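# Three arms bridge sticks over the blue disc on posts

## Task

Using any number of the three arms (bases in the scene frame, metres, heading in degrees counter-clockwise from +x: arm1 at x=+0.62 y=+0.00 z=+0.72 heading +180; arm2 at x=-0.31 y=+0.54 z=+0.72 heading -60; arm3 at x=-0.31 y=-0.54 z=+0.72 heading +60), place all three sticks so that each stick's axis, the line joining its two ends, crosses above the blue disc painted on the table. In the final state no stick may touch the table, every post must still stand near its starting spot, and the arrangement must hold up by itself without any robot supporting it. Finish by opening the grippers and moving the arms away.

## Robot and tools

Setup. Three identical i2rt Big YAM arms, arm1, arm2 and arm3, are fixed on one table. Each has six revolute joints, a two-finger gripper and a wrist camera. Two room cameras, cam_high and cam_low, give fixed overhead and low side views. The hand reaches roughly 1.0 m out from the joint 1 axis. Loose objects may occasionally get a brief push from outside.

Frame. Everything uses a single scene frame with its origin on the floor and +z upward; the tabletop is near z=0.72. The hand point is midway between the fingertips; the hand's z axis runs along the fingers and the fingers open along its y axis.

Joints (all absolute targets, radians except the gripper):
- joint1_rad: -2.879 to 2.879, tolerance 0.045. Turns the arm about its base; positive is counter-clockwise seen from above; 0 points the arm along the base's heading.
- joint2_rad: 0 to 3.141, tolerance 0.14. Shoulder; 0 has the upper arm lying back about level, larger values lift it up and over to the front.
- joint3_rad: 0 to 3.019, tolerance 0.09. Elbow; 0 is fully folded, larger opens it.
- joint4_rad: -1.692 to 1.57, tolerance 0.055. Wrist pitch; positive tips the fingers up.
- joint5_rad: -1.57 to 1.57, tolerance 0.03. Sideways wrist swing; positive goes to the arm's right.
- joint6_rad: -2.094 to 2.094, tolerance 0.035. Hand roll; positive is clockwise viewed from behind the hand.
- gripper_m: 0 to 0.093 metres, tolerance 0.003. Fingertip gap (sum of joint7 and joint8). Grip force is about 50 to 62 N per pad.
With joints 1 and 6 at zero and the hand level and forward, the wrist camera sits above the hand looking at the fingertips. Joints move at different speeds, so the path between postures can bulge out unexpectedly.

Tools.
- execute_actions: argument "actions" is a list holding exactly one action or nothing. The action is an object keyed by "arm1", "arm2", "arm3"; each present arm has a "joints" object mapping any of the seven names above to an absolute target (not an offset from the current position). Omitted joints or arms keep their previous target and may still be pushing. All listed motions begin together and may finish at different times; one action lasts at most 15 s. Optional "cameras" picks images (arm1_cam_wrist, arm2_cam_wrist, arm3_cam_wrist, cam_high, cam_low, or "all"; omitted or null means all, [] means none). An unknown key, camera or out-of-range value rejects the whole call and nothing moves. An empty list just reports state and images. Example: {"arm1": {"joints": {"gripper_m": 0.05}}, "arm2": {"joints": {"joint1_rad": 0.3}}}.
- wait: "seconds" 0 to 10; commands nothing new, then reports as an empty call.
- zoom_image: "camera" and "region" [x0, y0, x1, y1] in pixels of that camera's latest full image, top-left origin, at most 504 by 504.
- read_manual: only returns URDF licence text.
- finished_scene: "scene" number 1 or 2; irreversible, reports success and gives the next scene's task.

Results. Each result gives per-robot state (joint_positions, joint torques, hand pose), images listed in order on the "pictures" line, and joint_status per named joint. Torque readings carry per-unit offset, scale and noise and are nonzero even unloaded. joint_status words: "off_target" means it stopped short and may keep pushing; "contact_stop" or "time_out" means the joint now holds where it stopped (a timed-out joint may keep a nearby target and keep pushing, listed under on_its_own with "held at" giving the held target); "not_followed" means a safety check refused that arm's joint targets (the line "joint command not followed" plus a "cause:" appears), though a gripper target in the same action still runs, and refused targets may be retried later. To relieve a pushing joint, command its reported position. Tiny changes from the current position may produce no motion. "limit_stop_at_motor_heat" follows an overheating stop; resend the target.

Order of work. Check images first, locate sticks, posts and the blue disc (calibration is given per camera; room cameras may be off by a couple of degrees and millimetres). Grasp a stick, carry it over, lower it onto posts so it spans the disc, open the gripper, retreat. Repeat for all three sticks, then park all arms clear before finishing. Scene time passes while you think, with the robots holding the last command.

Avoid. Robots do not stop on contact and keep pushing hard; a hard squeeze between two arms ends the run, and the anti-collision check can react late and ignores fingers, gripper housings and wrist cameras. Sustained pushing or holding loads heats motors: MOTOR HOT appears from 85 °C, and at 100 °C the arm goes limp and drops (OVER-TEMPERATURE FAULT). After any stop in a call, the rest of that reply's motion and finishing calls are skipped. Do not knock posts over or shove anything off the work area, which ends the scene.

Each tool is called after "Call:" by a JSON object that holds its "op" and its "data", one argument or row to a line.

## Session

Call:
{"op": "execute_actions", "data": {
  "actions": []
}}

Scene clock: 0.00 s.
Joint torques (N m, as the arm reports them, + toward a larger angle): no reading
arm1.joint_positions: joint1_rad=+0.162 joint2_rad=+0.534 joint3_rad=+1.448 joint4_rad=-1.325 joint5_rad=+0.052 joint6_rad=+0.055 gripper_m=+0.095
arm1.joint_status: not commanded
arm1.hand: x=+0.4346 y=-0.0206 z=+1.3324 quat_wxyz=(-0.043, -0.834, -0.035, +0.548) (m; scene frame)
arm2.joint_positions: joint1_rad=-0.022 joint2_rad=+0.454 joint3_rad=+1.351 joint4_rad=-1.503 joint5_rad=-0.175 joint6_rad=-0.395 gripper_m=+0.094
arm2.joint_status: not commanded
arm2.hand: x=-0.2155 y=+0.4184 z=+1.3047 quat_wxyz=(-0.391, -0.267, -0.841, +0.260) (m; scene frame)
arm3.joint_positions: joint1_rad=+0.335 joint2_rad=+0.550 joint3_rad=+1.446 joint4_rad=-1.233 joint5_rad=-0.075 joint6_rad=+0.341 gripper_m=+0.094
arm3.joint_status: not commanded
arm3.hand: x=-0.2901 y=-0.3363 z=+1.3549 quat_wxyz=(-0.355, +0.428, -0.692, -0.460) (m; scene frame)
pictures: arm1_cam_wrist, arm2_cam_wrist, arm3_cam_wrist, cam_high, cam_low
Images, in order (width x height): arm1_cam_wrist 504x504, arm2_cam_wrist 504x504, arm3_cam_wrist 504x504, cam_high 504x504, cam_low 504x504.

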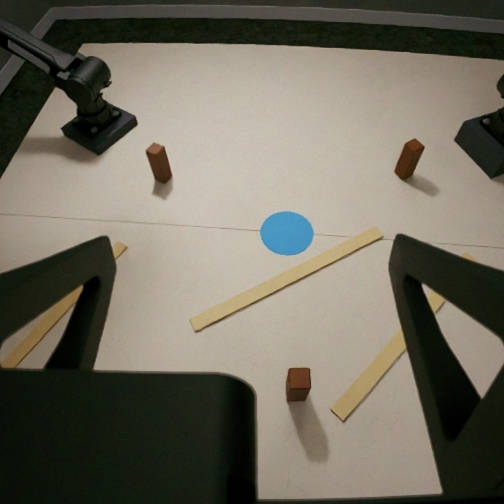

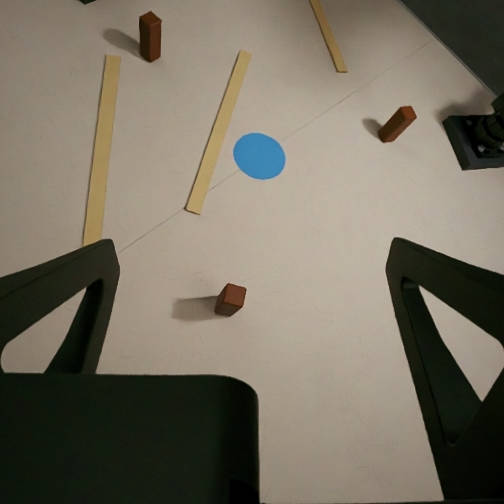

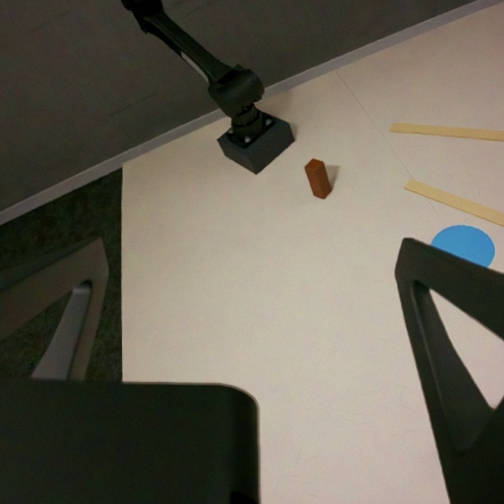

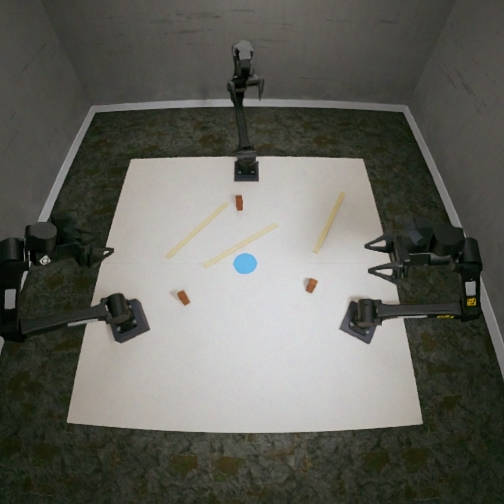

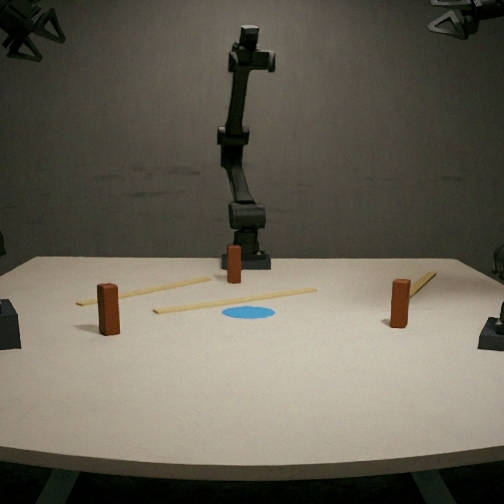

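Call:
{"op": "zoom_image", "data": {
  "camera": "cam_high",
  "region": [150, 170, 360, 320]
}}

Call:
{"op": "zoom_image", "data": {
  "camera": "arm1_cam_wrist",
  "region": [0, 120, 504, 440]
}}

Call:
{"op": "zoom_image", "data": {
  "camera": "cam_low",
  "region": [60, 230, 460, 350]
}}

Region (150, 170, 360, 320) of cam_high's 504x504 image, scaled by 2.400, with more detail than that image has; it fills the top 360 rows of this view, and the rest is white.

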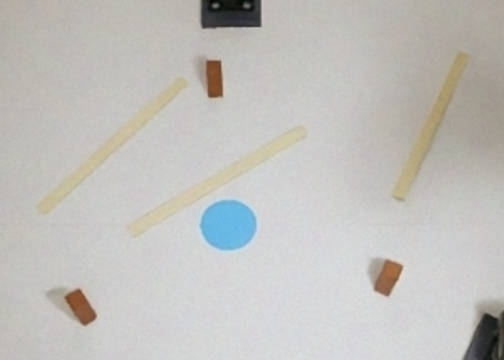

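Region (0, 120, 504, 440) of arm1_cam_wrist's 504x504 image, scaled by 1.000; it fills the top 320 rows of this view, and the rest is white.

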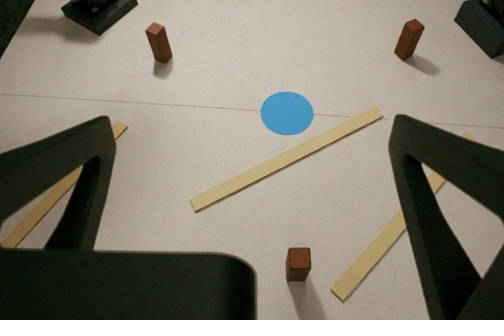

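Region (60, 230, 460, 350) of cam_low's 504x504 image, scaled by 1.260, with more detail than that image has; it fills the top 151 rows of this view, and the rest is white.

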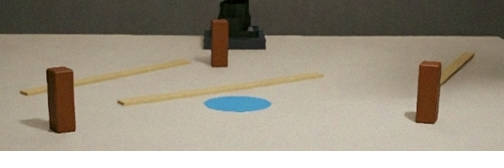

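Call:
{"op": "execute_actions", "data": {
  "actions": [
    {"arm1":{"joints":{"joint1_rad":0.194,"joint2_rad":1.725,"joint3_rad":1.187,"joint4_rad":-1.033,"joint5_rad":0,"joint6_rad":1.185,"gripper_m":0.07}},"arm2":{"joints":{"joint1_rad":0.845,"joint2_rad":1.602,"joint3_rad":1.025,"joint4_rad":-0.993,"joint5_rad":0,"joint6_rad":-0.93,"gripper_m":0.07}},"arm3":{"joints":{"joint1_rad":-0.805,"joint2_rad":1.691,"joint3_rad":1.143,"joint4_rad":-1.023,"joint5_rad":0,"joint6_rad":0.75,"gripper_m":0.07}}}
  ]
}}

Scene clock: 121.93 s.
Joint torques (N m, as the arm reports them, + toward a larger angle): arm1=[ -0.48 -11.53   7.     0.55  -0.04   0.02] | arm2=[ -1.51 -11.88   8.02   0.8   -0.13  -0.12] | arm3=[  0.52 -11.93   9.29   0.38   0.16   0.11]
arm1.joint_positions: joint1_rad=+0.189 joint2_rad=+1.739 joint3_rad=+1.183 joint4_rad=-1.045 joint5_rad=+0.002 joint6_rad=+1.167 gripper_m=+0.070
arm1.joint_status: all done
arm1.hand: x=+0.1602 y=-0.0926 z=+0.7927 quat_wxyz=(+0.007, -0.885, +0.465, -0.011) (m; scene frame)
arm2.joint_positions: joint1_rad=+0.843 joint2_rad=+1.603 joint3_rad=+1.023 joint4_rad=-1.004 joint5_rad=+0.000 joint6_rad=-0.922 gripper_m=+0.070
arm2.joint_status: all done
arm2.hand: x=+0.0965 y=+0.4378 z=+0.8385 quat_wxyz=(+0.006, +0.335, -0.942, -0.002) (m; scene frame)
arm3.joint_positions: joint1_rad=-0.812 joint2_rad=+1.686 joint3_rad=+1.135 joint4_rad=-1.034 joint5_rad=-0.001 joint6_rad=+0.738 gripper_m=+0.070
arm3.joint_status: all done
arm3.hand: x=+0.1312 y=-0.4288 z=+0.8075 quat_wxyz=(+0.003, -0.246, -0.969, +0.000) (m; scene frame)
pictures: arm1_cam_wrist, arm2_cam_wrist, arm3_cam_wrist, cam_high, cam_low
camera_calibration (this result's frames):
arm1_cam_wrist: T_world_to_cam=[[0.824612, 0.565283, 0.0216906, -0.0939806], [0.443055, -0.6692, 0.596551, -0.606185], [0.351736, -0.482313, -0.802282, 0.657188], [0, 0, 0, 1]] pos_world=[0.114914, -0.035563, 0.890909]
arm2_cam_wrist: T_world_to_cam=[[0.627616, -0.778521, -0.00188088, 0.279826], [-0.628907, -0.508424, 0.588201, -0.202104], [-0.458883, -0.367982, -0.808712, 1.00725], [0, 0, 0, 1]] pos_world=[0.15948, 0.485743, 0.933977]
arm3_cam_wrist: T_world_to_cam=[[-0.462459, -0.88664, 0.00146665, -0.319941], [-0.712175, 0.372445, 0.595056, -0.227028], [-0.528146, 0.274144, -0.803683, 0.95943], [0, 0, 0, 1]] pos_world=[0.197076, -0.462139, 0.906641]
Images, in order (width x height): arm1_cam_wrist 504x504, arm2_cam_wrist 504x504, arm3_cam_wrist 504x504, cam_high 504x504, cam_low 504x504.

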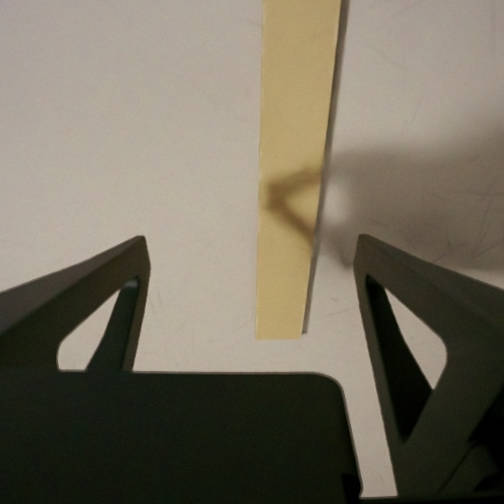

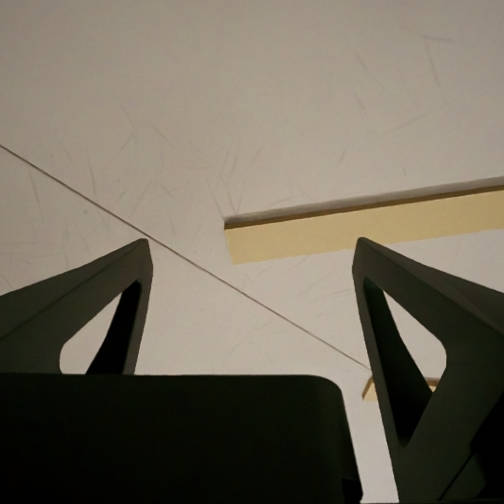

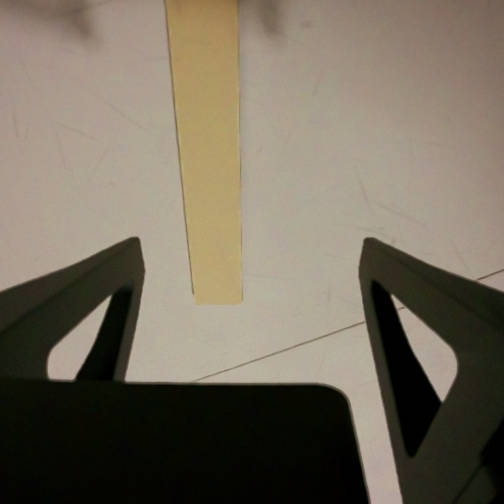

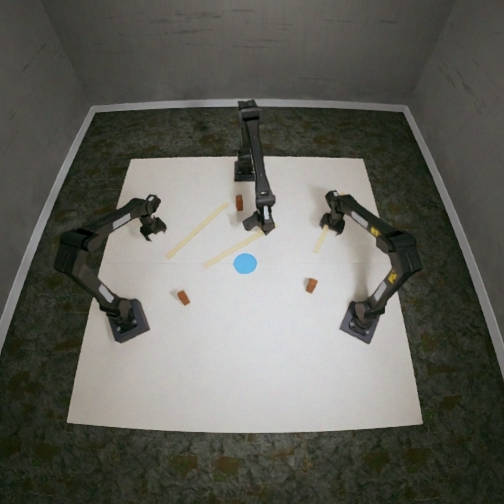

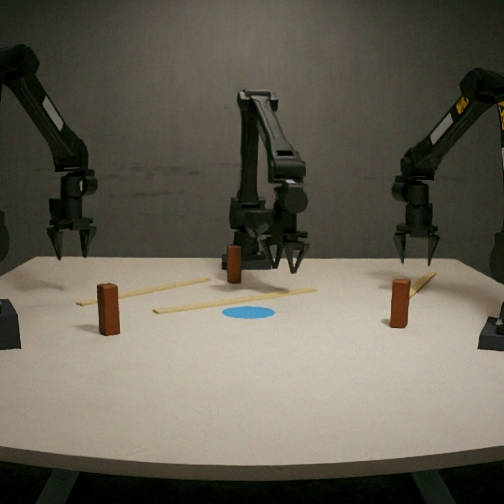

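Call:
{"op": "execute_actions", "data": {
  "actions": [
    {"arm1":{"joints":{"joint1_rad":0.167,"joint2_rad":1.746,"joint3_rad":1.106,"joint4_rad":-0.94,"joint6_rad":1.16,"gripper_m":0.093}},"arm2":{"joints":{"joint1_rad":0.61,"joint2_rad":1.777,"joint3_rad":1.181,"joint4_rad":-0.976,"joint6_rad":0.25,"gripper_m":0.093}},"arm3":{"joints":{"joint1_rad":-0.8,"joint2_rad":1.81,"joint3_rad":1.166,"joint4_rad":-0.927,"joint6_rad":0.747,"gripper_m":0.093}}}
  ]
}}

Scene clock: 146.07 s.
Joint torques (N m, as the arm reports them, + toward a larger angle): arm1=[ -1.08 -10.56   6.46   0.64  -0.03  -0.18] | arm2=[ -0.76 -14.6   10.39   0.5   -0.03   0.06] | arm3=[  0.75 -13.29  10.54   0.79   0.07   0.12]
arm1.joint_positions: joint1_rad=+0.170 joint2_rad=+1.748 joint3_rad=+1.105 joint4_rad=-0.953 joint5_rad=+0.002 joint6_rad=+1.168 gripper_m=+0.093
arm1.joint_status: all done
arm1.hand: x=+0.1727 y=-0.0817 z=+0.7640 quat_wxyz=(+0.006, -0.881, +0.473, -0.009) (m; scene frame)
arm2.joint_positions: joint1_rad=+0.597 joint2_rad=+1.779 joint3_rad=+1.148 joint4_rad=-0.980 joint5_rad=+0.000 joint6_rad=+0.242 gripper_m=+0.093
arm2.joint_status: all done
arm2.hand: x=+0.1013 y=+0.3200 z=+0.8028 quat_wxyz=(+0.020, -0.355, -0.935, +0.000) (m; scene frame)
arm3.joint_positions: joint1_rad=-0.811 joint2_rad=+1.816 joint3_rad=+1.135 joint4_rad=-0.943 joint5_rad=-0.001 joint6_rad=+0.738 gripper_m=+0.093
arm3.joint_status: all done
arm3.hand: x=+0.1399 y=-0.4259 z=+0.7498 quat_wxyz=(+0.020, -0.245, -0.969, +0.009) (m; scene frame)
pictures: arm1_cam_wrist, arm2_cam_wrist, arm3_cam_wrist, cam_high, cam_low
camera_calibration (this result's frames):
arm1_cam_wrist: T_world_to_cam=[[0.83513, 0.549773, 0.0175212, -0.109718], [0.433085, -0.676846, 0.595245, -0.58519], [0.339109, -0.489519, -0.803353, 0.637439], [0, 0, 0, 1]] pos_world=[0.128904, -0.0237249, 0.862343]
arm2_cam_wrist: T_world_to_cam=[[-0.667238, -0.74459, 0.0194827, 0.288173], [-0.58252, 0.537949, 0.609328, -0.594525], [-0.46418, 0.395218, -0.792679, 0.680629], [0, 0, 0, 1]] pos_world=[0.161891, 0.265398, 0.896167]
arm3_cam_wrist: T_world_to_cam=[[-0.460815, -0.88708, 0.0271866, -0.333024], [-0.689729, 0.377237, 0.618034, -0.205933], [-0.558502, 0.266048, -0.785681, 0.904226], [0, 0, 0, 1]] pos_world=[0.209512, -0.458301, 0.846761]
Images, in order (width x height): arm1_cam_wrist 504x504, arm2_cam_wrist 504x504, arm3_cam_wrist 504x504, cam_high 504x504, cam_low 504x504.

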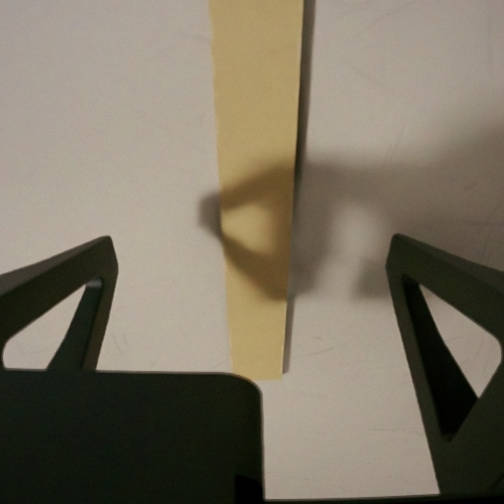

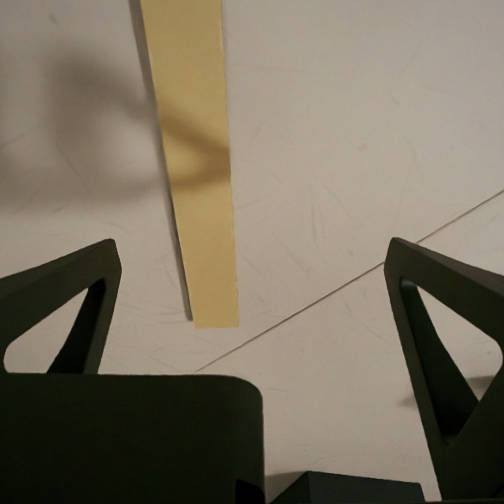

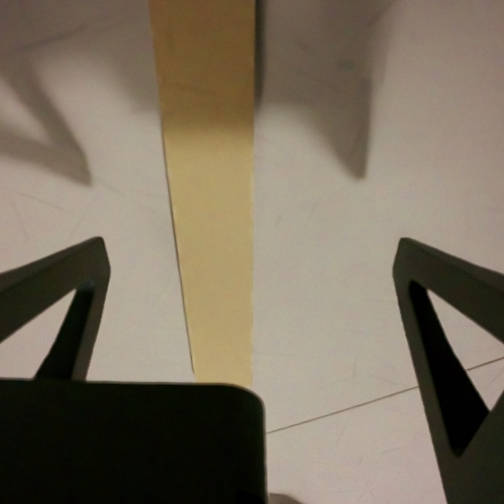

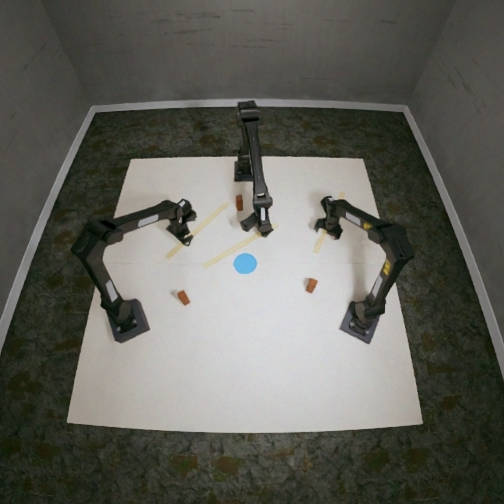

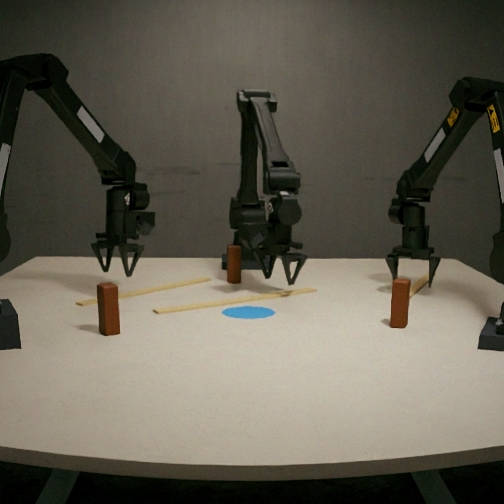

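Call:
{"op": "execute_actions", "data": {
  "actions": [
    {"arm1":{"joints":{"joint2_rad":1.825,"joint4_rad":-0.865}},"arm2":{"joints":{"joint1_rad":0.625,"joint2_rad":1.935,"joint4_rad":-0.79}},"arm3":{"joints":{"joint1_rad":-0.785,"joint2_rad":1.862,"joint4_rad":-0.86}}}
  ],
  "cameras": ["arm1_cam_wrist","arm2_cam_wrist","arm3_cam_wrist","cam_low"]
}}

Scene clock: 153.10 s.
Joint torques (N m, as the arm reports them, + toward a larger angle): arm1=[ -1.   -11.13   6.04   0.5    0.    -0.18] | arm2=[ -0.66 -14.23   8.67   0.92   0.05   0.03] | arm3=[  1.01 -11.63  10.27   0.78   0.15   0.04]
arm1.joint_positions: joint1_rad=+0.170 joint2_rad=+1.828 joint3_rad=+1.105 joint4_rad=-0.875 joint5_rad=+0.001 joint6_rad=+1.168 gripper_m=+0.093
arm1.joint_status: all done
arm1.hand: x=+0.1641 y=-0.0832 z=+0.7285 quat_wxyz=(+0.006, -0.881, +0.473, -0.010) (m; scene frame)
arm2.joint_positions: joint1_rad=+0.612 joint2_rad=+1.920 joint3_rad=+1.159 joint4_rad=-0.801 joint5_rad=-0.002 joint6_rad=+0.243 gripper_m=+0.093
arm2.joint_status: all done
arm2.hand: x=+0.1302 y=+0.3132 z=+0.7406 quat_wxyz=(-0.004, -0.349, -0.937, +0.002) (m; scene frame)
arm3.joint_positions: joint1_rad=-0.792 joint2_rad=+1.847 joint3_rad=+1.135 joint4_rad=-0.877 joint5_rad=-0.001 joint6_rad=+0.738 gripper_m=+0.093
arm3.joint_status: all done
arm3.hand: x=+0.1490 y=-0.4143 z=+0.7355 quat_wxyz=(+0.005, -0.236, -0.972, +0.001) (m; scene frame)
pictures: arm1_cam_wrist, arm2_cam_wrist, arm3_cam_wrist, cam_low
camera_calibration (this result's frames):
arm1_cam_wrist: T_world_to_cam=[[0.835719, 0.548817, 0.0193388, -0.102583], [0.43088, -0.677147, 0.596502, -0.561928], [0.340466, -0.490175, -0.802379, 0.610088], [0, 0, 0, 1]] pos_world=[0.12014, -0.0251588, 0.826696]
arm2_cam_wrist: T_world_to_cam=[[-0.657958, -0.753032, 0.00581455, 0.315145], [-0.61552, 0.542224, 0.571951, -0.505482], [-0.43385, 0.372741, -0.820267, 0.670919], [0, 0, 0, 1]] pos_world=[0.187296, 0.26132, 0.837611]
arm3_cam_wrist: T_world_to_cam=[[-0.444417, -0.895808, 0.00459422, -0.30754], [-0.716982, 0.358765, 0.597682, -0.183808], [-0.537057, 0.262326, -0.80172, 0.902084], [0, 0, 0, 1]] pos_world=[0.216008, -0.446193, 0.834491]
Images, in order (width x height): arm1_cam_wrist 504x504, arm2_cam_wrist 504x504, arm3_cam_wrist 504x504, cam_low 504x504.

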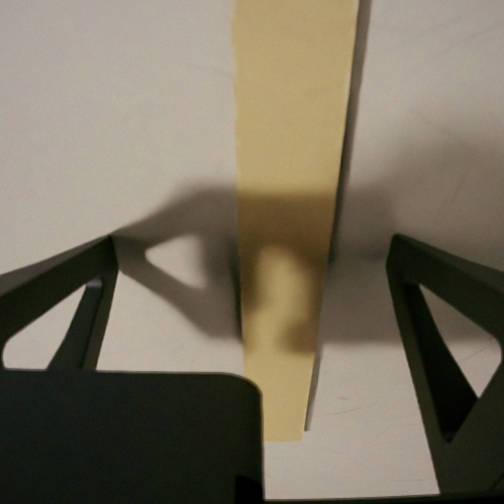

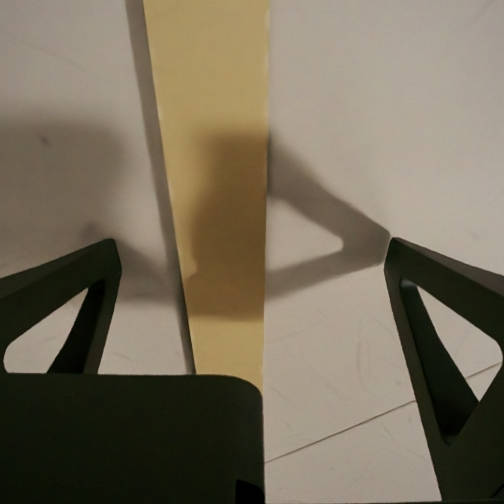

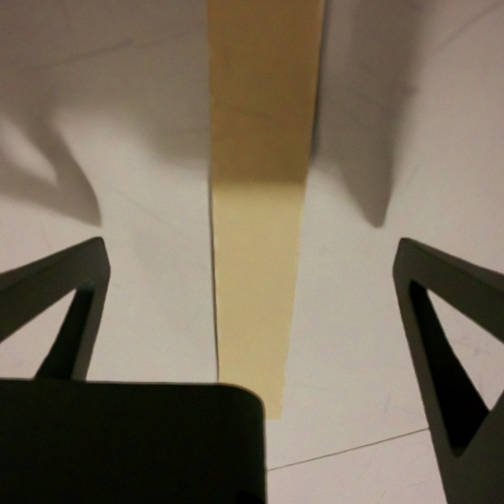

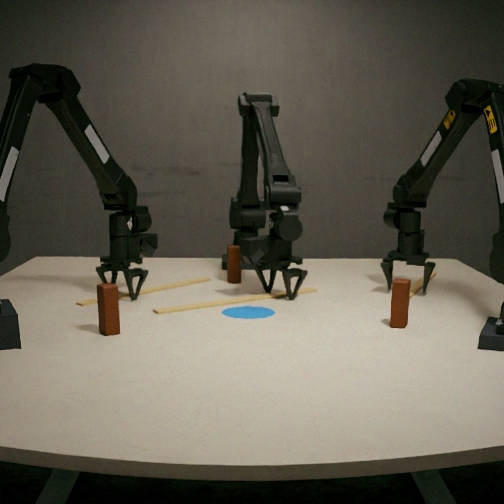

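Call:
{"op": "execute_actions", "data": {
  "actions": [
    {"arm1":{"joints":{"gripper_m":0.02}},"arm2":{"joints":{"gripper_m":0.02}},"arm3":{"joints":{"joint2_rad":1.905,"joint4_rad":-0.825}}}
  ],
  "cameras": ["arm3_cam_wrist"]
}}

Scene clock: 158.30 s.
Joint torques (N m, as the arm reports them, + toward a larger angle): arm1=[ -0.91 -11.11   6.05   0.48   0.02  -0.19] | arm2=[ -0.79 -14.35   8.69   0.87   0.04   0.03] | arm3=[  0.42 -12.02   9.85   0.66   0.05   0.09]
arm1.joint_positions: joint1_rad=+0.170 joint2_rad=+1.828 joint3_rad=+1.105 joint4_rad=-0.875 joint5_rad=+0.001 joint6_rad=+1.168 gripper_m=+0.027
arm1.joint_status: gripper_m off_target (ended at +0.027, target +0.020)
arm1.hand: x=+0.1640 y=-0.0833 z=+0.7285 quat_wxyz=(+0.006, -0.881, +0.473, -0.010) (m; scene frame)
arm2.joint_positions: joint1_rad=+0.612 joint2_rad=+1.920 joint3_rad=+1.159 joint4_rad=-0.801 joint5_rad=-0.001 joint6_rad=+0.244 gripper_m=+0.026
arm2.joint_status: gripper_m off_target (ended at +0.026, target +0.020)
arm2.hand: x=+0.1301 y=+0.3131 z=+0.7406 quat_wxyz=(-0.004, -0.349, -0.937, +0.002) (m; scene frame)
arm3.joint_positions: joint1_rad=-0.791 joint2_rad=+1.877 joint3_rad=+1.139 joint4_rad=-0.841 joint5_rad=+0.000 joint6_rad=+0.738 gripper_m=+0.093
arm3.joint_status: all done
arm3.hand: x=+0.1551 y=-0.4123 z=+0.7227 quat_wxyz=(+0.000, -0.236, -0.972, -0.001) (m; scene frame)
pictures: arm3_cam_wrist
camera_calibration (this result's frames):
arm3_cam_wrist: T_world_to_cam=[[-0.443767, -0.896142, -0.00109785, -0.299111], [-0.723122, 0.357364, 0.591089, -0.167403], [-0.529307, 0.2631, -0.806606, 0.897182], [0, 0, 0, 1]] pos_world=[0.221096, -0.444271, 0.822294]
Images, in order (width x height): arm3_cam_wrist 504x504.

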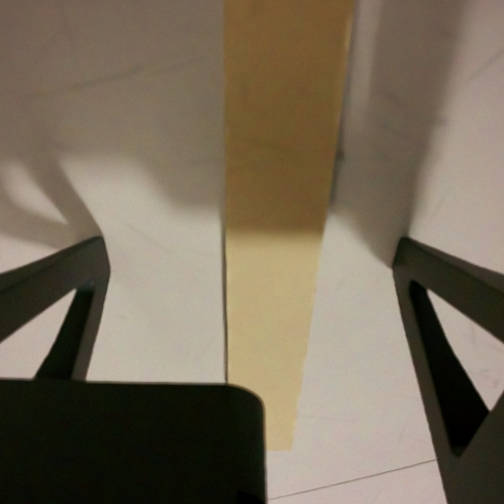

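Call:
{"op": "execute_actions", "data": {
  "actions": [
    {"arm3":{"joints":{"gripper_m":0.02}}}
  ],
  "cameras": []
}}

Call:
{"op": "execute_actions", "data": {
  "actions": [
    {"arm1":{"joints":{"joint2_rad":1.5,"joint4_rad":-1.19}},"arm2":{"joints":{"joint2_rad":1.6,"joint4_rad":-1.11}},"arm3":{"joints":{"joint2_rad":1.56,"joint4_rad":-1.15}}}
  ],
  "cameras": ["cam_high","cam_low"]
}}

Scene clock: 166.97 s.
Joint torques (N m, as the arm reports them, + toward a larger angle): arm1=[ -0.94 -11.14   6.04   0.5    0.01  -0.18] | arm2=[ -0.73 -14.33   8.69   0.89   0.03   0.04] | arm3=[  1.46 -11.89   9.9    0.78   0.01   0.  ]
arm1.joint_positions: joint1_rad=+0.170 joint2_rad=+1.828 joint3_rad=+1.105 joint4_rad=-0.875 joint5_rad=+0.001 joint6_rad=+1.168 gripper_m=+0.027
arm1.joint_status: not commanded
arm1.hand: x=+0.1640 y=-0.0833 z=+0.7285 quat_wxyz=(+0.006, -0.881, +0.473, -0.010) (m; scene frame)
arm2.joint_positions: joint1_rad=+0.612 joint2_rad=+1.920 joint3_rad=+1.159 joint4_rad=-0.801 joint5_rad=-0.001 joint6_rad=+0.244 gripper_m=+0.026
arm2.joint_status: not commanded
arm2.hand: x=+0.1301 y=+0.3131 z=+0.7406 quat_wxyz=(-0.004, -0.349, -0.937, +0.002) (m; scene frame)
arm3.joint_positions: joint1_rad=-0.791 joint2_rad=+1.877 joint3_rad=+1.139 joint4_rad=-0.841 joint5_rad=+0.001 joint6_rad=+0.739 gripper_m=+0.027
arm3.joint_status: gripper_m off_target (ended at +0.027, target +0.020)
arm3.hand: x=+0.1551 y=-0.4124 z=+0.7226 quat_wxyz=(+0.000, -0.236, -0.972, -0.001) (m; scene frame)
pictures: none
No camera images: the call's "cameras" was empty. Leave "cameras" out to get every camera's image.

Scene clock: 168.27 s.
Joint torques (N m, as the arm reports them, + toward a larger angle): arm1=[-0.97 -8.67  7.62 -0.22  0.05 -0.18] | arm2=[ -0.81 -12.2   10.48   0.22   0.04   0.03] | arm3=[ 0.26 -9.57 11.26 -0.19  0.05  0.03]
arm1.joint_positions: joint1_rad=+0.170 joint2_rad=+1.505 joint3_rad=+1.101 joint4_rad=-1.180 joint5_rad=+0.000 joint6_rad=+1.168 gripper_m=+0.027
arm1.joint_status: all done
arm1.hand: x=+0.2143 y=-0.0736 z=+0.8643 quat_wxyz=(+0.001, -0.881, +0.473, -0.005) (m; scene frame)
arm2.joint_positions: joint1_rad=+0.612 joint2_rad=+1.592 joint3_rad=+1.159 joint4_rad=-1.101 joint5_rad=-0.001 joint6_rad=+0.244 gripper_m=+0.026
arm2.joint_status: all done
arm2.hand: x=+0.0943 y=+0.3320 z=+0.8887 quat_wxyz=(-0.018, -0.349, -0.937, +0.003) (m; scene frame)
arm3.joint_positions: joint1_rad=-0.791 joint2_rad=+1.548 joint3_rad=+1.139 joint4_rad=-1.138 joint5_rad=+0.000 joint6_rad=+0.739 gripper_m=+0.027
arm3.joint_status: all done
arm3.hand: x=+0.1117 y=-0.4243 z=+0.8671 quat_wxyz=(-0.014, -0.236, -0.972, -0.009) (m; scene frame)
pictures: cam_high, cam_low
Images, in order (width x height): cam_high 504x504, cam_low 504x504.

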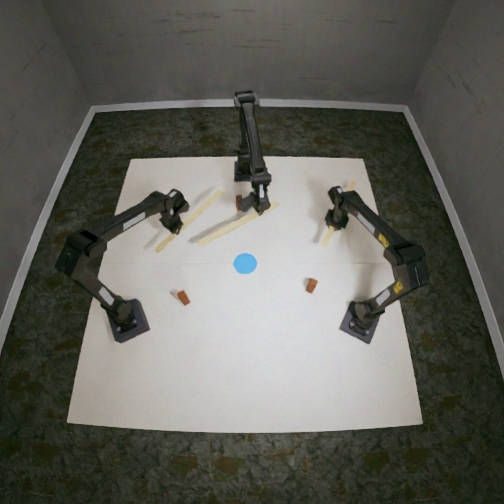

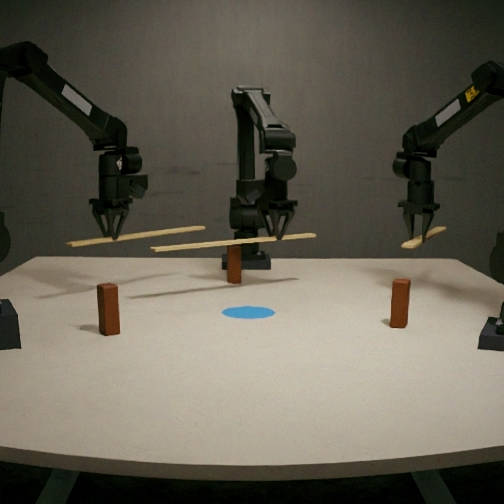

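Call:
{"op": "execute_actions", "data": {
  "actions": [
    {"arm1":{"joints":{"joint6_rad":0.0}}}
  ],
  "cameras": []
}}

Call:
{"op": "execute_actions", "data": {
  "actions": [
    {"arm1":{"joints":{"joint2_rad":1.023,"joint3_rad":0.728,"joint4_rad":-1.276}},"arm2":{"joints":{"joint2_rad":1.023,"joint3_rad":0.728,"joint4_rad":-1.276}},"arm3":{"joints":{"joint2_rad":1.023,"joint3_rad":0.728,"joint4_rad":-1.276}}}
  ],
  "cameras": ["cam_high","cam_low"]
}}

Scene clock: 184.20 s.
Joint torques (N m, as the arm reports them, + toward a larger angle): arm1=[-1.1  -8.69  7.65 -0.18 -0.03 -0.26] | arm2=[ -0.73 -12.17  10.53   0.18   0.04   0.04] | arm3=[ 1.61 -9.42 11.51 -0.19  0.03  0.06]
arm1.joint_positions: joint1_rad=+0.170 joint2_rad=+1.505 joint3_rad=+1.101 joint4_rad=-1.180 joint5_rad=+0.000 joint6_rad=+0.017 gripper_m=+0.027
arm1.joint_status: all done
arm1.hand: x=+0.2143 y=-0.0736 z=+0.8643 quat_wxyz=(-0.002, -0.997, -0.082, -0.004) (m; scene frame)
arm2.joint_positions: joint1_rad=+0.612 joint2_rad=+1.592 joint3_rad=+1.159 joint4_rad=-1.101 joint5_rad=-0.001 joint6_rad=+0.244 gripper_m=+0.026
arm2.joint_status: not commanded
arm2.hand: x=+0.0943 y=+0.3320 z=+0.8887 quat_wxyz=(-0.018, -0.349, -0.937, +0.003) (m; scene frame)
arm3.joint_positions: joint1_rad=-0.791 joint2_rad=+1.548 joint3_rad=+1.139 joint4_rad=-1.138 joint5_rad=+0.000 joint6_rad=+0.739 gripper_m=+0.027
arm3.joint_status: not commanded
arm3.hand: x=+0.1117 y=-0.4243 z=+0.8671 quat_wxyz=(-0.014, -0.236, -0.972, -0.009) (m; scene frame)
pictures: none
No camera images: the call's "cameras" was empty. Leave "cameras" out to get every camera's image.

Scene clock: 185.43 s.
Joint torques (N m, as the arm reports them, + toward a larger angle): arm1=[-0.94 -2.45  7.47  0.03 -0.03 -0.27] | arm2=[-0.75 -5.02  9.16  0.35  0.03  0.04] | arm3=[ 0.37 -3.41  9.93 -0.32  0.08  0.08]
arm1.joint_positions: joint1_rad=+0.170 joint2_rad=+1.021 joint3_rad=+0.730 joint4_rad=-1.270 joint5_rad=+0.000 joint6_rad=+0.017 gripper_m=+0.027
arm1.joint_status: all done
arm1.hand: x=+0.3744 y=-0.0441 z=+0.8801 quat_wxyz=(-0.003, -0.997, -0.082, +0.007) (m; scene frame)
arm2.joint_positions: joint1_rad=+0.612 joint2_rad=+1.027 joint3_rad=+0.727 joint4_rad=-1.273 joint5_rad=-0.001 joint6_rad=+0.244 gripper_m=+0.026
arm2.joint_status: all done
arm2.hand: x=-0.0883 y=+0.4247 z=+0.9180 quat_wxyz=(+0.001, -0.349, -0.937, +0.001) (m; scene frame)
arm3.joint_positions: joint1_rad=-0.791 joint2_rad=+1.027 joint3_rad=+0.723 joint4_rad=-1.268 joint5_rad=+0.000 joint6_rad=+0.739 gripper_m=+0.027
arm3.joint_status: all done
arm3.hand: x=-0.0711 y=-0.4735 z=+0.8821 quat_wxyz=(-0.003, -0.236, -0.972, -0.003) (m; scene frame)
pictures: cam_high, cam_low
Images, in order (width x height): cam_high 504x504, cam_low 504x504.

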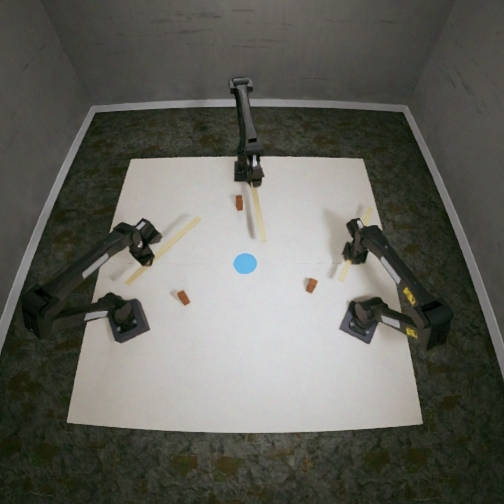

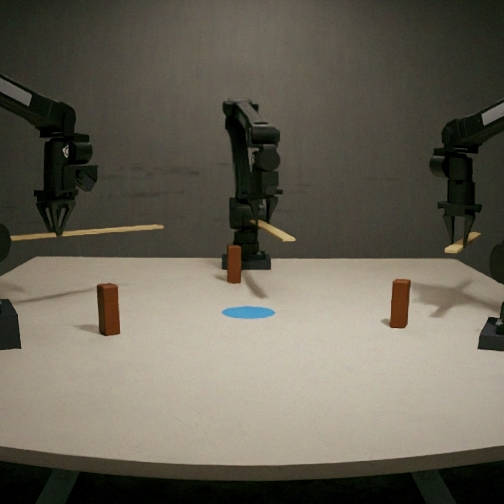

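Call:
{"op": "execute_actions", "data": {
  "actions": [
    {"arm1":{"joints":{"joint1_rad":-0.083,"joint6_rad":-0.056}},"arm2":{"joints":{"joint1_rad":-0.012,"joint6_rad":-0.003}},"arm3":{"joints":{"joint1_rad":-0.117,"joint6_rad":-0.152}}}
  ],
  "cameras": ["cam_high","cam_low"]
}}

Scene clock: 203.97 s.
Joint torques (N m, as the arm reports them, + toward a larger angle): arm1=[-0.78 -2.46  7.47  0.05 -0.03 -0.27] | arm2=[-2.41 -4.93  9.13  0.31  0.01 -0.13] | arm3=[ 0.9  -4.21 10.   -0.25 -0.03 -0.12]
arm1.joint_positions: joint1_rad=-0.083 joint2_rad=+1.021 joint3_rad=+0.730 joint4_rad=-1.270 joint5_rad=+0.000 joint6_rad=-0.039 gripper_m=+0.027
arm1.joint_status: all done
arm1.hand: x=+0.3711 y=+0.0189 z=+0.8798 quat_wxyz=(-0.002, -1.000, +0.016, +0.006) (m; scene frame)
arm2.joint_positions: joint1_rad=-0.001 joint2_rad=+1.027 joint3_rad=+0.727 joint4_rad=-1.273 joint5_rad=-0.001 joint6_rad=+0.005 gripper_m=+0.026
arm2.joint_status: all done
arm2.hand: x=-0.1935 y=+0.3177 z=+0.9186 quat_wxyz=(+0.000, -0.518, -0.856, +0.001) (m; scene frame)
arm3.joint_positions: joint1_rad=-0.122 joint2_rad=+1.027 joint3_rad=+0.723 joint4_rad=-1.268 joint5_rad=+0.000 joint6_rad=-0.140 gripper_m=+0.027
arm3.joint_status: all done
arm3.hand: x=-0.1626 y=-0.3385 z=+0.8820 quat_wxyz=(-0.004, +0.511, -0.860, +0.000) (m; scene frame)
pictures: cam_high, cam_low
Images, in order (width x height): cam_high 504x504, cam_low 504x504.

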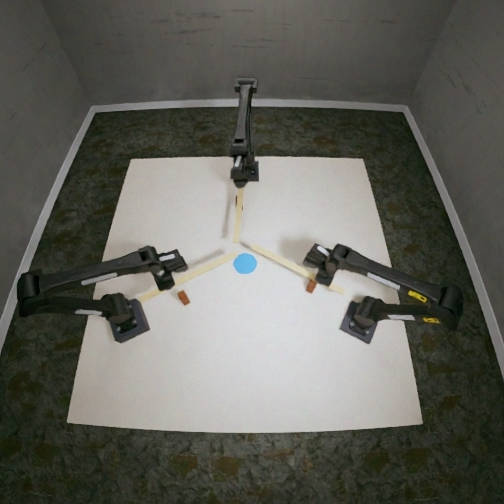

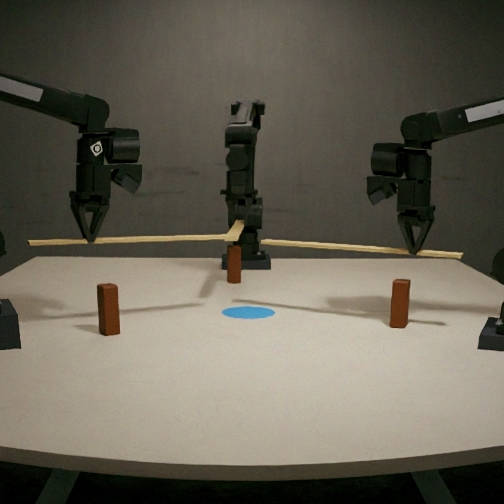

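Call:
{"op": "execute_actions", "data": {
  "actions": [
    {"arm1":{"joints":{"joint4_rad":-1.06}},"arm2":{"joints":{"joint4_rad":-1.06}},"arm3":{"joints":{"joint4_rad":-1.06}}}
  ],
  "cameras": ["cam_low"]
}}

Call:
{"op": "execute_actions", "data": {
  "actions": [
    {"arm1":{"joints":{"joint2_rad":1.248,"joint3_rad":0.848,"joint4_rad":-0.951}},"arm2":{"joints":{"joint2_rad":1.307,"joint3_rad":0.843,"joint4_rad":-0.887}},"arm3":{"joints":{"joint2_rad":1.264,"joint3_rad":0.854,"joint4_rad":-0.941}}}
  ]
}}

Scene clock: 219.13 s.
Joint torques (N m, as the arm reports them, + toward a larger angle): arm1=[-0.82 -2.89  7.76  1.22 -0.03 -0.26] | arm2=[-2.4  -5.32  9.49  1.45  0.01 -0.13] | arm3=[ 0.65 -5.62 10.25  1.33  0.01 -0.12]
arm1.joint_positions: joint1_rad=-0.083 joint2_rad=+1.021 joint3_rad=+0.730 joint4_rad=-1.078 joint5_rad=+0.000 joint6_rad=-0.039 gripper_m=+0.027
arm1.joint_status: all done
arm1.hand: x=+0.3242 y=+0.0223 z=+0.8849 quat_wxyz=(+0.003, -0.995, +0.016, +0.102) (m; scene frame)
arm2.joint_positions: joint1_rad=-0.001 joint2_rad=+1.027 joint3_rad=+0.727 joint4_rad=-1.077 joint5_rad=-0.001 joint6_rad=+0.005 gripper_m=+0.026
arm2.joint_status: all done
arm2.hand: x=-0.1711 y=+0.2755 z=+0.9233 quat_wxyz=(-0.084, -0.515, -0.852, +0.051) (m; scene frame)
arm3.joint_positions: joint1_rad=-0.122 joint2_rad=+1.027 joint3_rad=+0.720 joint4_rad=-1.083 joint5_rad=+0.000 joint6_rad=-0.140 gripper_m=+0.027
arm3.joint_status: all done
arm3.hand: x=-0.1362 y=-0.3030 z=+0.8854 quat_wxyz=(-0.088, +0.509, -0.856, -0.035) (m; scene frame)
pictures: cam_low
Images, in order (width x height): cam_low 504x504.

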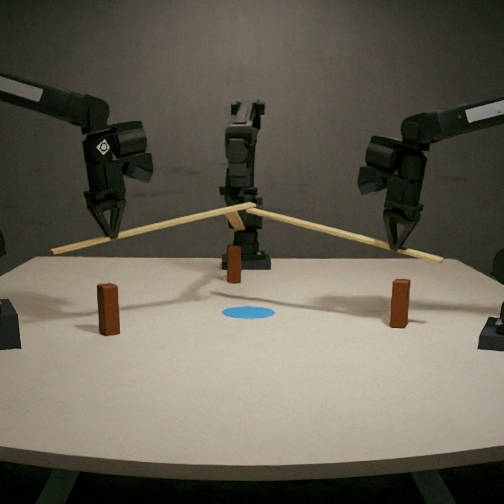

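Scene clock: 220.30 s.
Joint torques (N m, as the arm reports them, + toward a larger angle): arm1=[-0.75 -6.27 11.47  0.93 -0.03 -0.25] | arm2=[-2.37 -9.12 11.8   1.25  0.   -0.13] | arm3=[ 1.16 -6.88 12.78  0.77 -0.02 -0.18]
arm1.joint_positions: joint1_rad=-0.083 joint2_rad=+1.265 joint3_rad=+0.789 joint4_rad=-0.964 joint5_rad=+0.000 joint6_rad=-0.040 gripper_m=+0.027
arm1.joint_status: all done
arm1.hand: x=+0.2773 y=+0.0254 z=+0.8397 quat_wxyz=(+0.001, -0.998, +0.016, +0.066) (m; scene frame)
arm2.joint_positions: joint1_rad=-0.001 joint2_rad=+1.316 joint3_rad=+0.805 joint4_rad=-0.899 joint5_rad=-0.001 joint6_rad=+0.005 gripper_m=+0.026
arm2.joint_status: all done
arm2.hand: x=-0.1393 y=+0.2152 z=+0.8723 quat_wxyz=(-0.069, -0.516, -0.853, +0.043) (m; scene frame)
arm3.joint_positions: joint1_rad=-0.122 joint2_rad=+1.271 joint3_rad=+0.816 joint4_rad=-0.956 joint5_rad=+0.000 joint6_rad=-0.140 gripper_m=+0.027
arm3.joint_status: all done
arm3.hand: x=-0.0975 y=-0.2509 z=+0.8553 quat_wxyz=(-0.079, +0.509, -0.857, -0.031) (m; scene frame)
pictures: arm1_cam_wrist, arm2_cam_wrist, arm3_cam_wrist, cam_high, cam_low
camera_calibration (this result's frames):
arm1_cam_wrist: T_world_to_cam=[[0.0349039, 0.99939, -0.001135, -0.0311292], [0.879694, -0.0301845, 0.47458, -0.641991], [0.474257, -0.0175632, -0.880211, 0.730196], [0, 0, 0, 1]] pos_world=[0.219542, 0.0245566, 0.947368]
arm2_cam_wrist: T_world_to_cam=[[-0.888298, -0.459231, 0.00575444, -0.0319316], [-0.410319, 0.799191, 0.43924, -0.604426], [-0.206311, 0.387815, -0.898352, 0.795121], [0, 0, 0, 1]] pos_world=[-0.11233, 0.160029, 0.97997]
arm3_cam_wrist: T_world_to_cam=[[0.884319, -0.465888, 0.0304701, -0.0560333], [-0.428693, -0.784401, 0.448261, -0.621665], [-0.184939, -0.409468, -0.893383, 0.767009], [0, 0, 0, 1]] pos_world=[-0.0751026, -0.199674, 0.965608]
Images, in order (width x height): arm1_cam_wrist 504x504, arm2_cam_wrist 504x504, arm3_cam_wrist 504x504, cam_high 504x504, cam_low 504x504.

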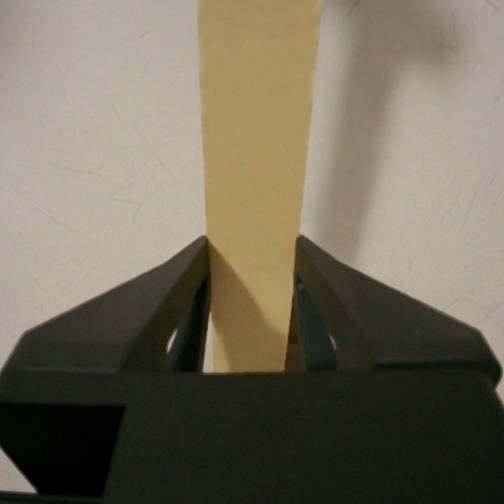

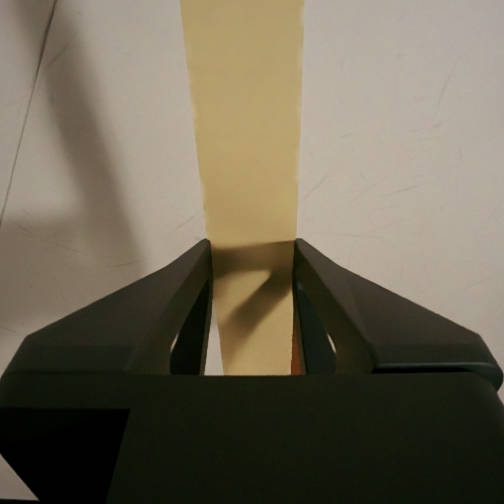

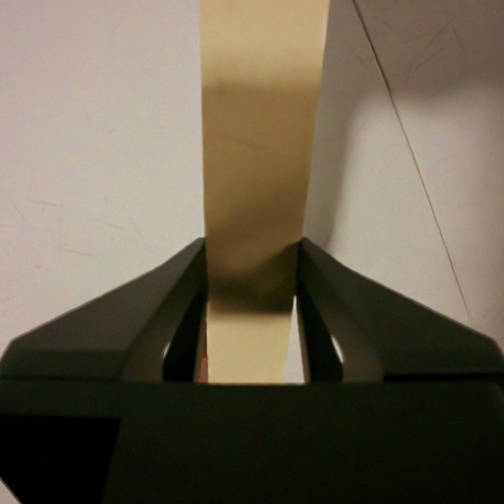

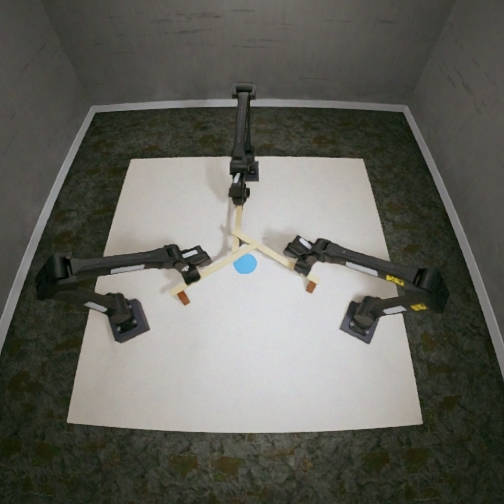

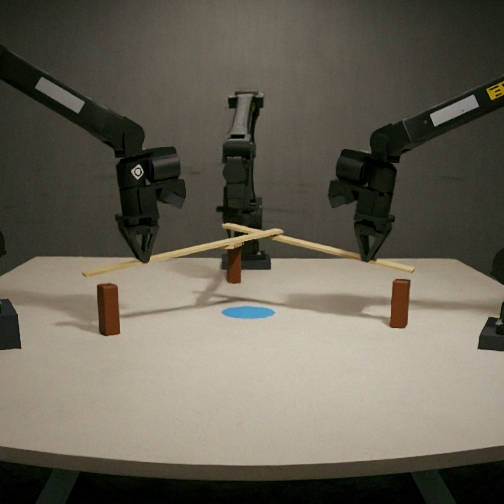

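Call:
{"op": "zoom_image", "data": {
  "camera": "cam_low",
  "region": [70, 200, 430, 340]
}}

Call:
{"op": "zoom_image", "data": {
  "camera": "cam_high",
  "region": [160, 180, 340, 320]
}}

Region (70, 200, 430, 340) of cam_low's 504x504 image, scaled by 1.400, with more detail than that image has.

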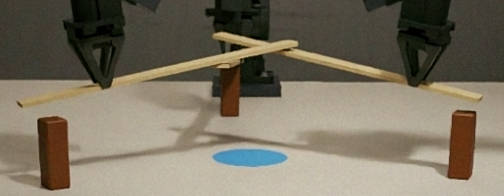

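Region (160, 180, 340, 320) of cam_high's 504x504 image, scaled by 2.800, with more detail than that image has.

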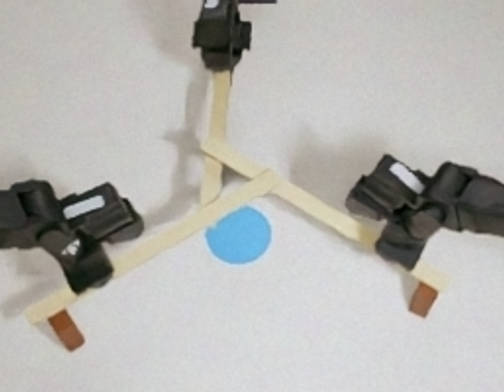

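Call:
{"op": "execute_actions", "data": {
  "actions": [
    {"arm1":{"joints":{"joint2_rad":1.021}},"arm2":{"joints":{"joint2_rad":1.04}},"arm3":{"joints":{"joint2_rad":1.027}}}
  ],
  "cameras": ["cam_low","cam_high"]
}}

Scene clock: 236.37 s.
Joint torques (N m, as the arm reports them, + toward a larger angle): arm1=[-0.87 -3.36 12.44  1.26 -0.03 -0.23] | arm2=[-2.37 -5.22 13.26  1.76  0.   -0.11] | arm3=[ 1.11 -3.89 13.48  1.51  0.07 -0.04]
arm1.joint_positions: joint1_rad=-0.083 joint2_rad=+1.020 joint3_rad=+0.789 joint4_rad=-0.964 joint5_rad=+0.000 joint6_rad=-0.042 gripper_m=+0.027
arm1.joint_status: all done
arm1.hand: x=+0.2781 y=+0.0258 z=+0.9191 quat_wxyz=(+0.008, -0.982, +0.015, +0.188) (m; scene frame)
arm2.joint_positions: joint1_rad=-0.001 joint2_rad=+1.030 joint3_rad=+0.805 joint4_rad=-0.899 joint5_rad=-0.001 joint6_rad=+0.004 gripper_m=+0.026
arm2.joint_status: all done
arm2.hand: x=-0.1395 y=+0.2163 z=+0.9707 quat_wxyz=(-0.190, -0.504, -0.835, +0.115) (m; scene frame)
arm3.joint_positions: joint1_rad=-0.122 joint2_rad=+1.016 joint3_rad=+0.816 joint4_rad=-0.956 joint5_rad=+0.000 joint6_rad=-0.140 gripper_m=+0.027
arm3.joint_status: all done
arm3.hand: x=-0.1003 y=-0.2542 z=+0.9404 quat_wxyz=(-0.194, +0.500, -0.840, -0.079) (m; scene frame)
pictures: cam_high, cam_low
Images, in order (width x height): cam_high 504x504, cam_low 504x504.

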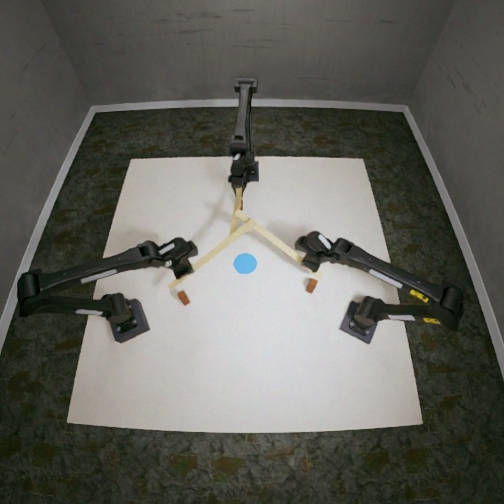

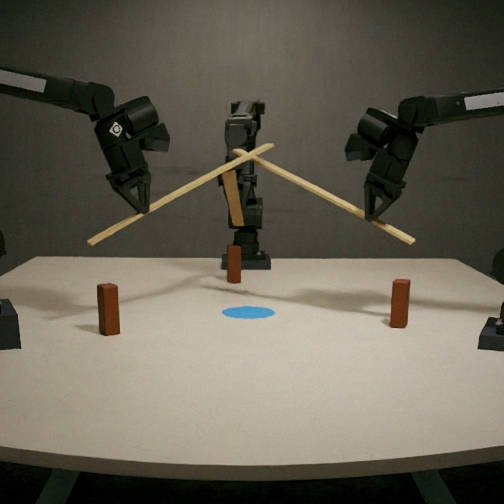

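Call:
{"op": "execute_actions", "data": {
  "actions": [
    {"arm1":{"joints":{"joint4_rad":-1.13}}}
  ],
  "cameras": []
}}

Call:
{"op": "execute_actions", "data": {
  "actions": [
    {"arm1":{"joints":{"joint2_rad":0.80,"joint3_rad":0.77}}}
  ],
  "cameras": ["cam_low","cam_high"]
}}

Scene clock: 246.83 s.
Joint torques (N m, as the arm reports them, + toward a larger angle): arm1=[-0.73 -3.08 12.3   0.21 -0.04 -0.23] | arm2=[-2.29 -5.08 13.24  1.72  0.   -0.11] | arm3=[ 0.34 -3.52 13.46  1.35 -0.04 -0.1 ]
arm1.joint_positions: joint1_rad=-0.083 joint2_rad=+1.020 joint3_rad=+0.789 joint4_rad=-1.121 joint5_rad=+0.000 joint6_rad=-0.042 gripper_m=+0.027
arm1.joint_status: all done
arm1.hand: x=+0.3147 y=+0.0231 z=+0.9078 quat_wxyz=(+0.004, -0.994, +0.015, +0.111) (m; scene frame)
arm2.joint_positions: joint1_rad=-0.001 joint2_rad=+1.030 joint3_rad=+0.805 joint4_rad=-0.899 joint5_rad=-0.001 joint6_rad=+0.004 gripper_m=+0.026
arm2.joint_status: not commanded
arm2.hand: x=-0.1395 y=+0.2163 z=+0.9707 quat_wxyz=(-0.190, -0.504, -0.835, +0.115) (m; scene frame)
arm3.joint_positions: joint1_rad=-0.122 joint2_rad=+1.016 joint3_rad=+0.816 joint4_rad=-0.956 joint5_rad=+0.000 joint6_rad=-0.140 gripper_m=+0.027
arm3.joint_status: not commanded
arm3.hand: x=-0.1003 y=-0.2542 z=+0.9404 quat_wxyz=(-0.194, +0.500, -0.840, -0.079) (m; scene frame)
pictures: none
No camera images: the call's "cameras" was empty. Leave "cameras" out to get every camera's image.

Scene clock: 247.97 s.
Joint torques (N m, as the arm reports them, + toward a larger angle): arm1=[-0.82 -1.1   8.66  0.6  -0.03 -0.23] | arm2=[-2.39 -5.11 13.28  1.7   0.   -0.12] | arm3=[-0.15 -3.85 13.62  1.26 -0.05 -0.11]
arm1.joint_positions: joint1_rad=-0.083 joint2_rad=+0.800 joint3_rad=+0.767 joint4_rad=-1.124 joint5_rad=+0.000 joint6_rad=-0.042 gripper_m=+0.027
arm1.joint_status: all done
arm1.hand: x=+0.3340 y=+0.0220 z=+0.9585 quat_wxyz=(+0.009, -0.978, +0.015, +0.207) (m; scene frame)
arm2.joint_positions: joint1_rad=-0.001 joint2_rad=+1.030 joint3_rad=+0.805 joint4_rad=-0.899 joint5_rad=-0.001 joint6_rad=+0.004 gripper_m=+0.026
arm2.joint_status: not commanded
arm2.hand: x=-0.1395 y=+0.2163 z=+0.9707 quat_wxyz=(-0.190, -0.504, -0.835, +0.115) (m; scene frame)
arm3.joint_positions: joint1_rad=-0.122 joint2_rad=+1.016 joint3_rad=+0.816 joint4_rad=-0.956 joint5_rad=+0.000 joint6_rad=-0.141 gripper_m=+0.027
arm3.joint_status: not commanded
arm3.hand: x=-0.1004 y=-0.2543 z=+0.9403 quat_wxyz=(-0.194, +0.500, -0.840, -0.079) (m; scene frame)
pictures: cam_high, cam_low
Images, in order (width x height): cam_high 504x504, cam_low 504x504.

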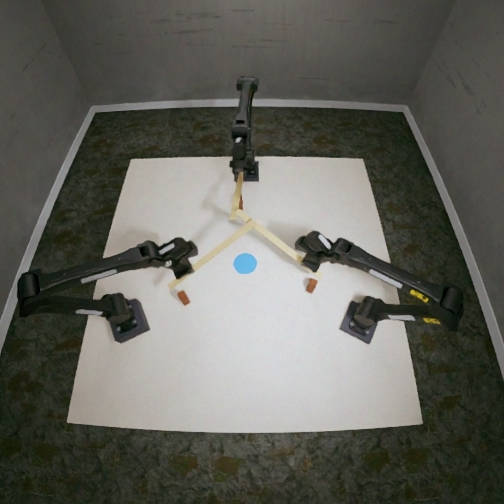

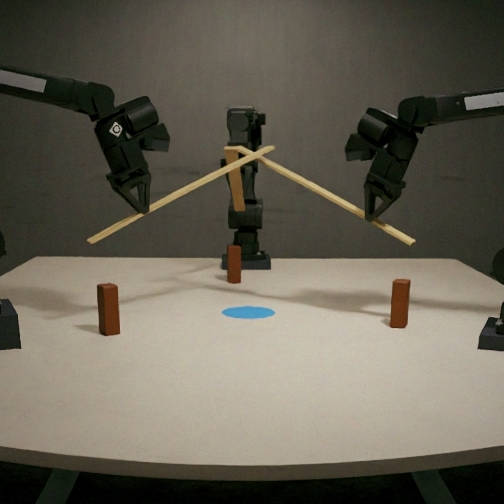

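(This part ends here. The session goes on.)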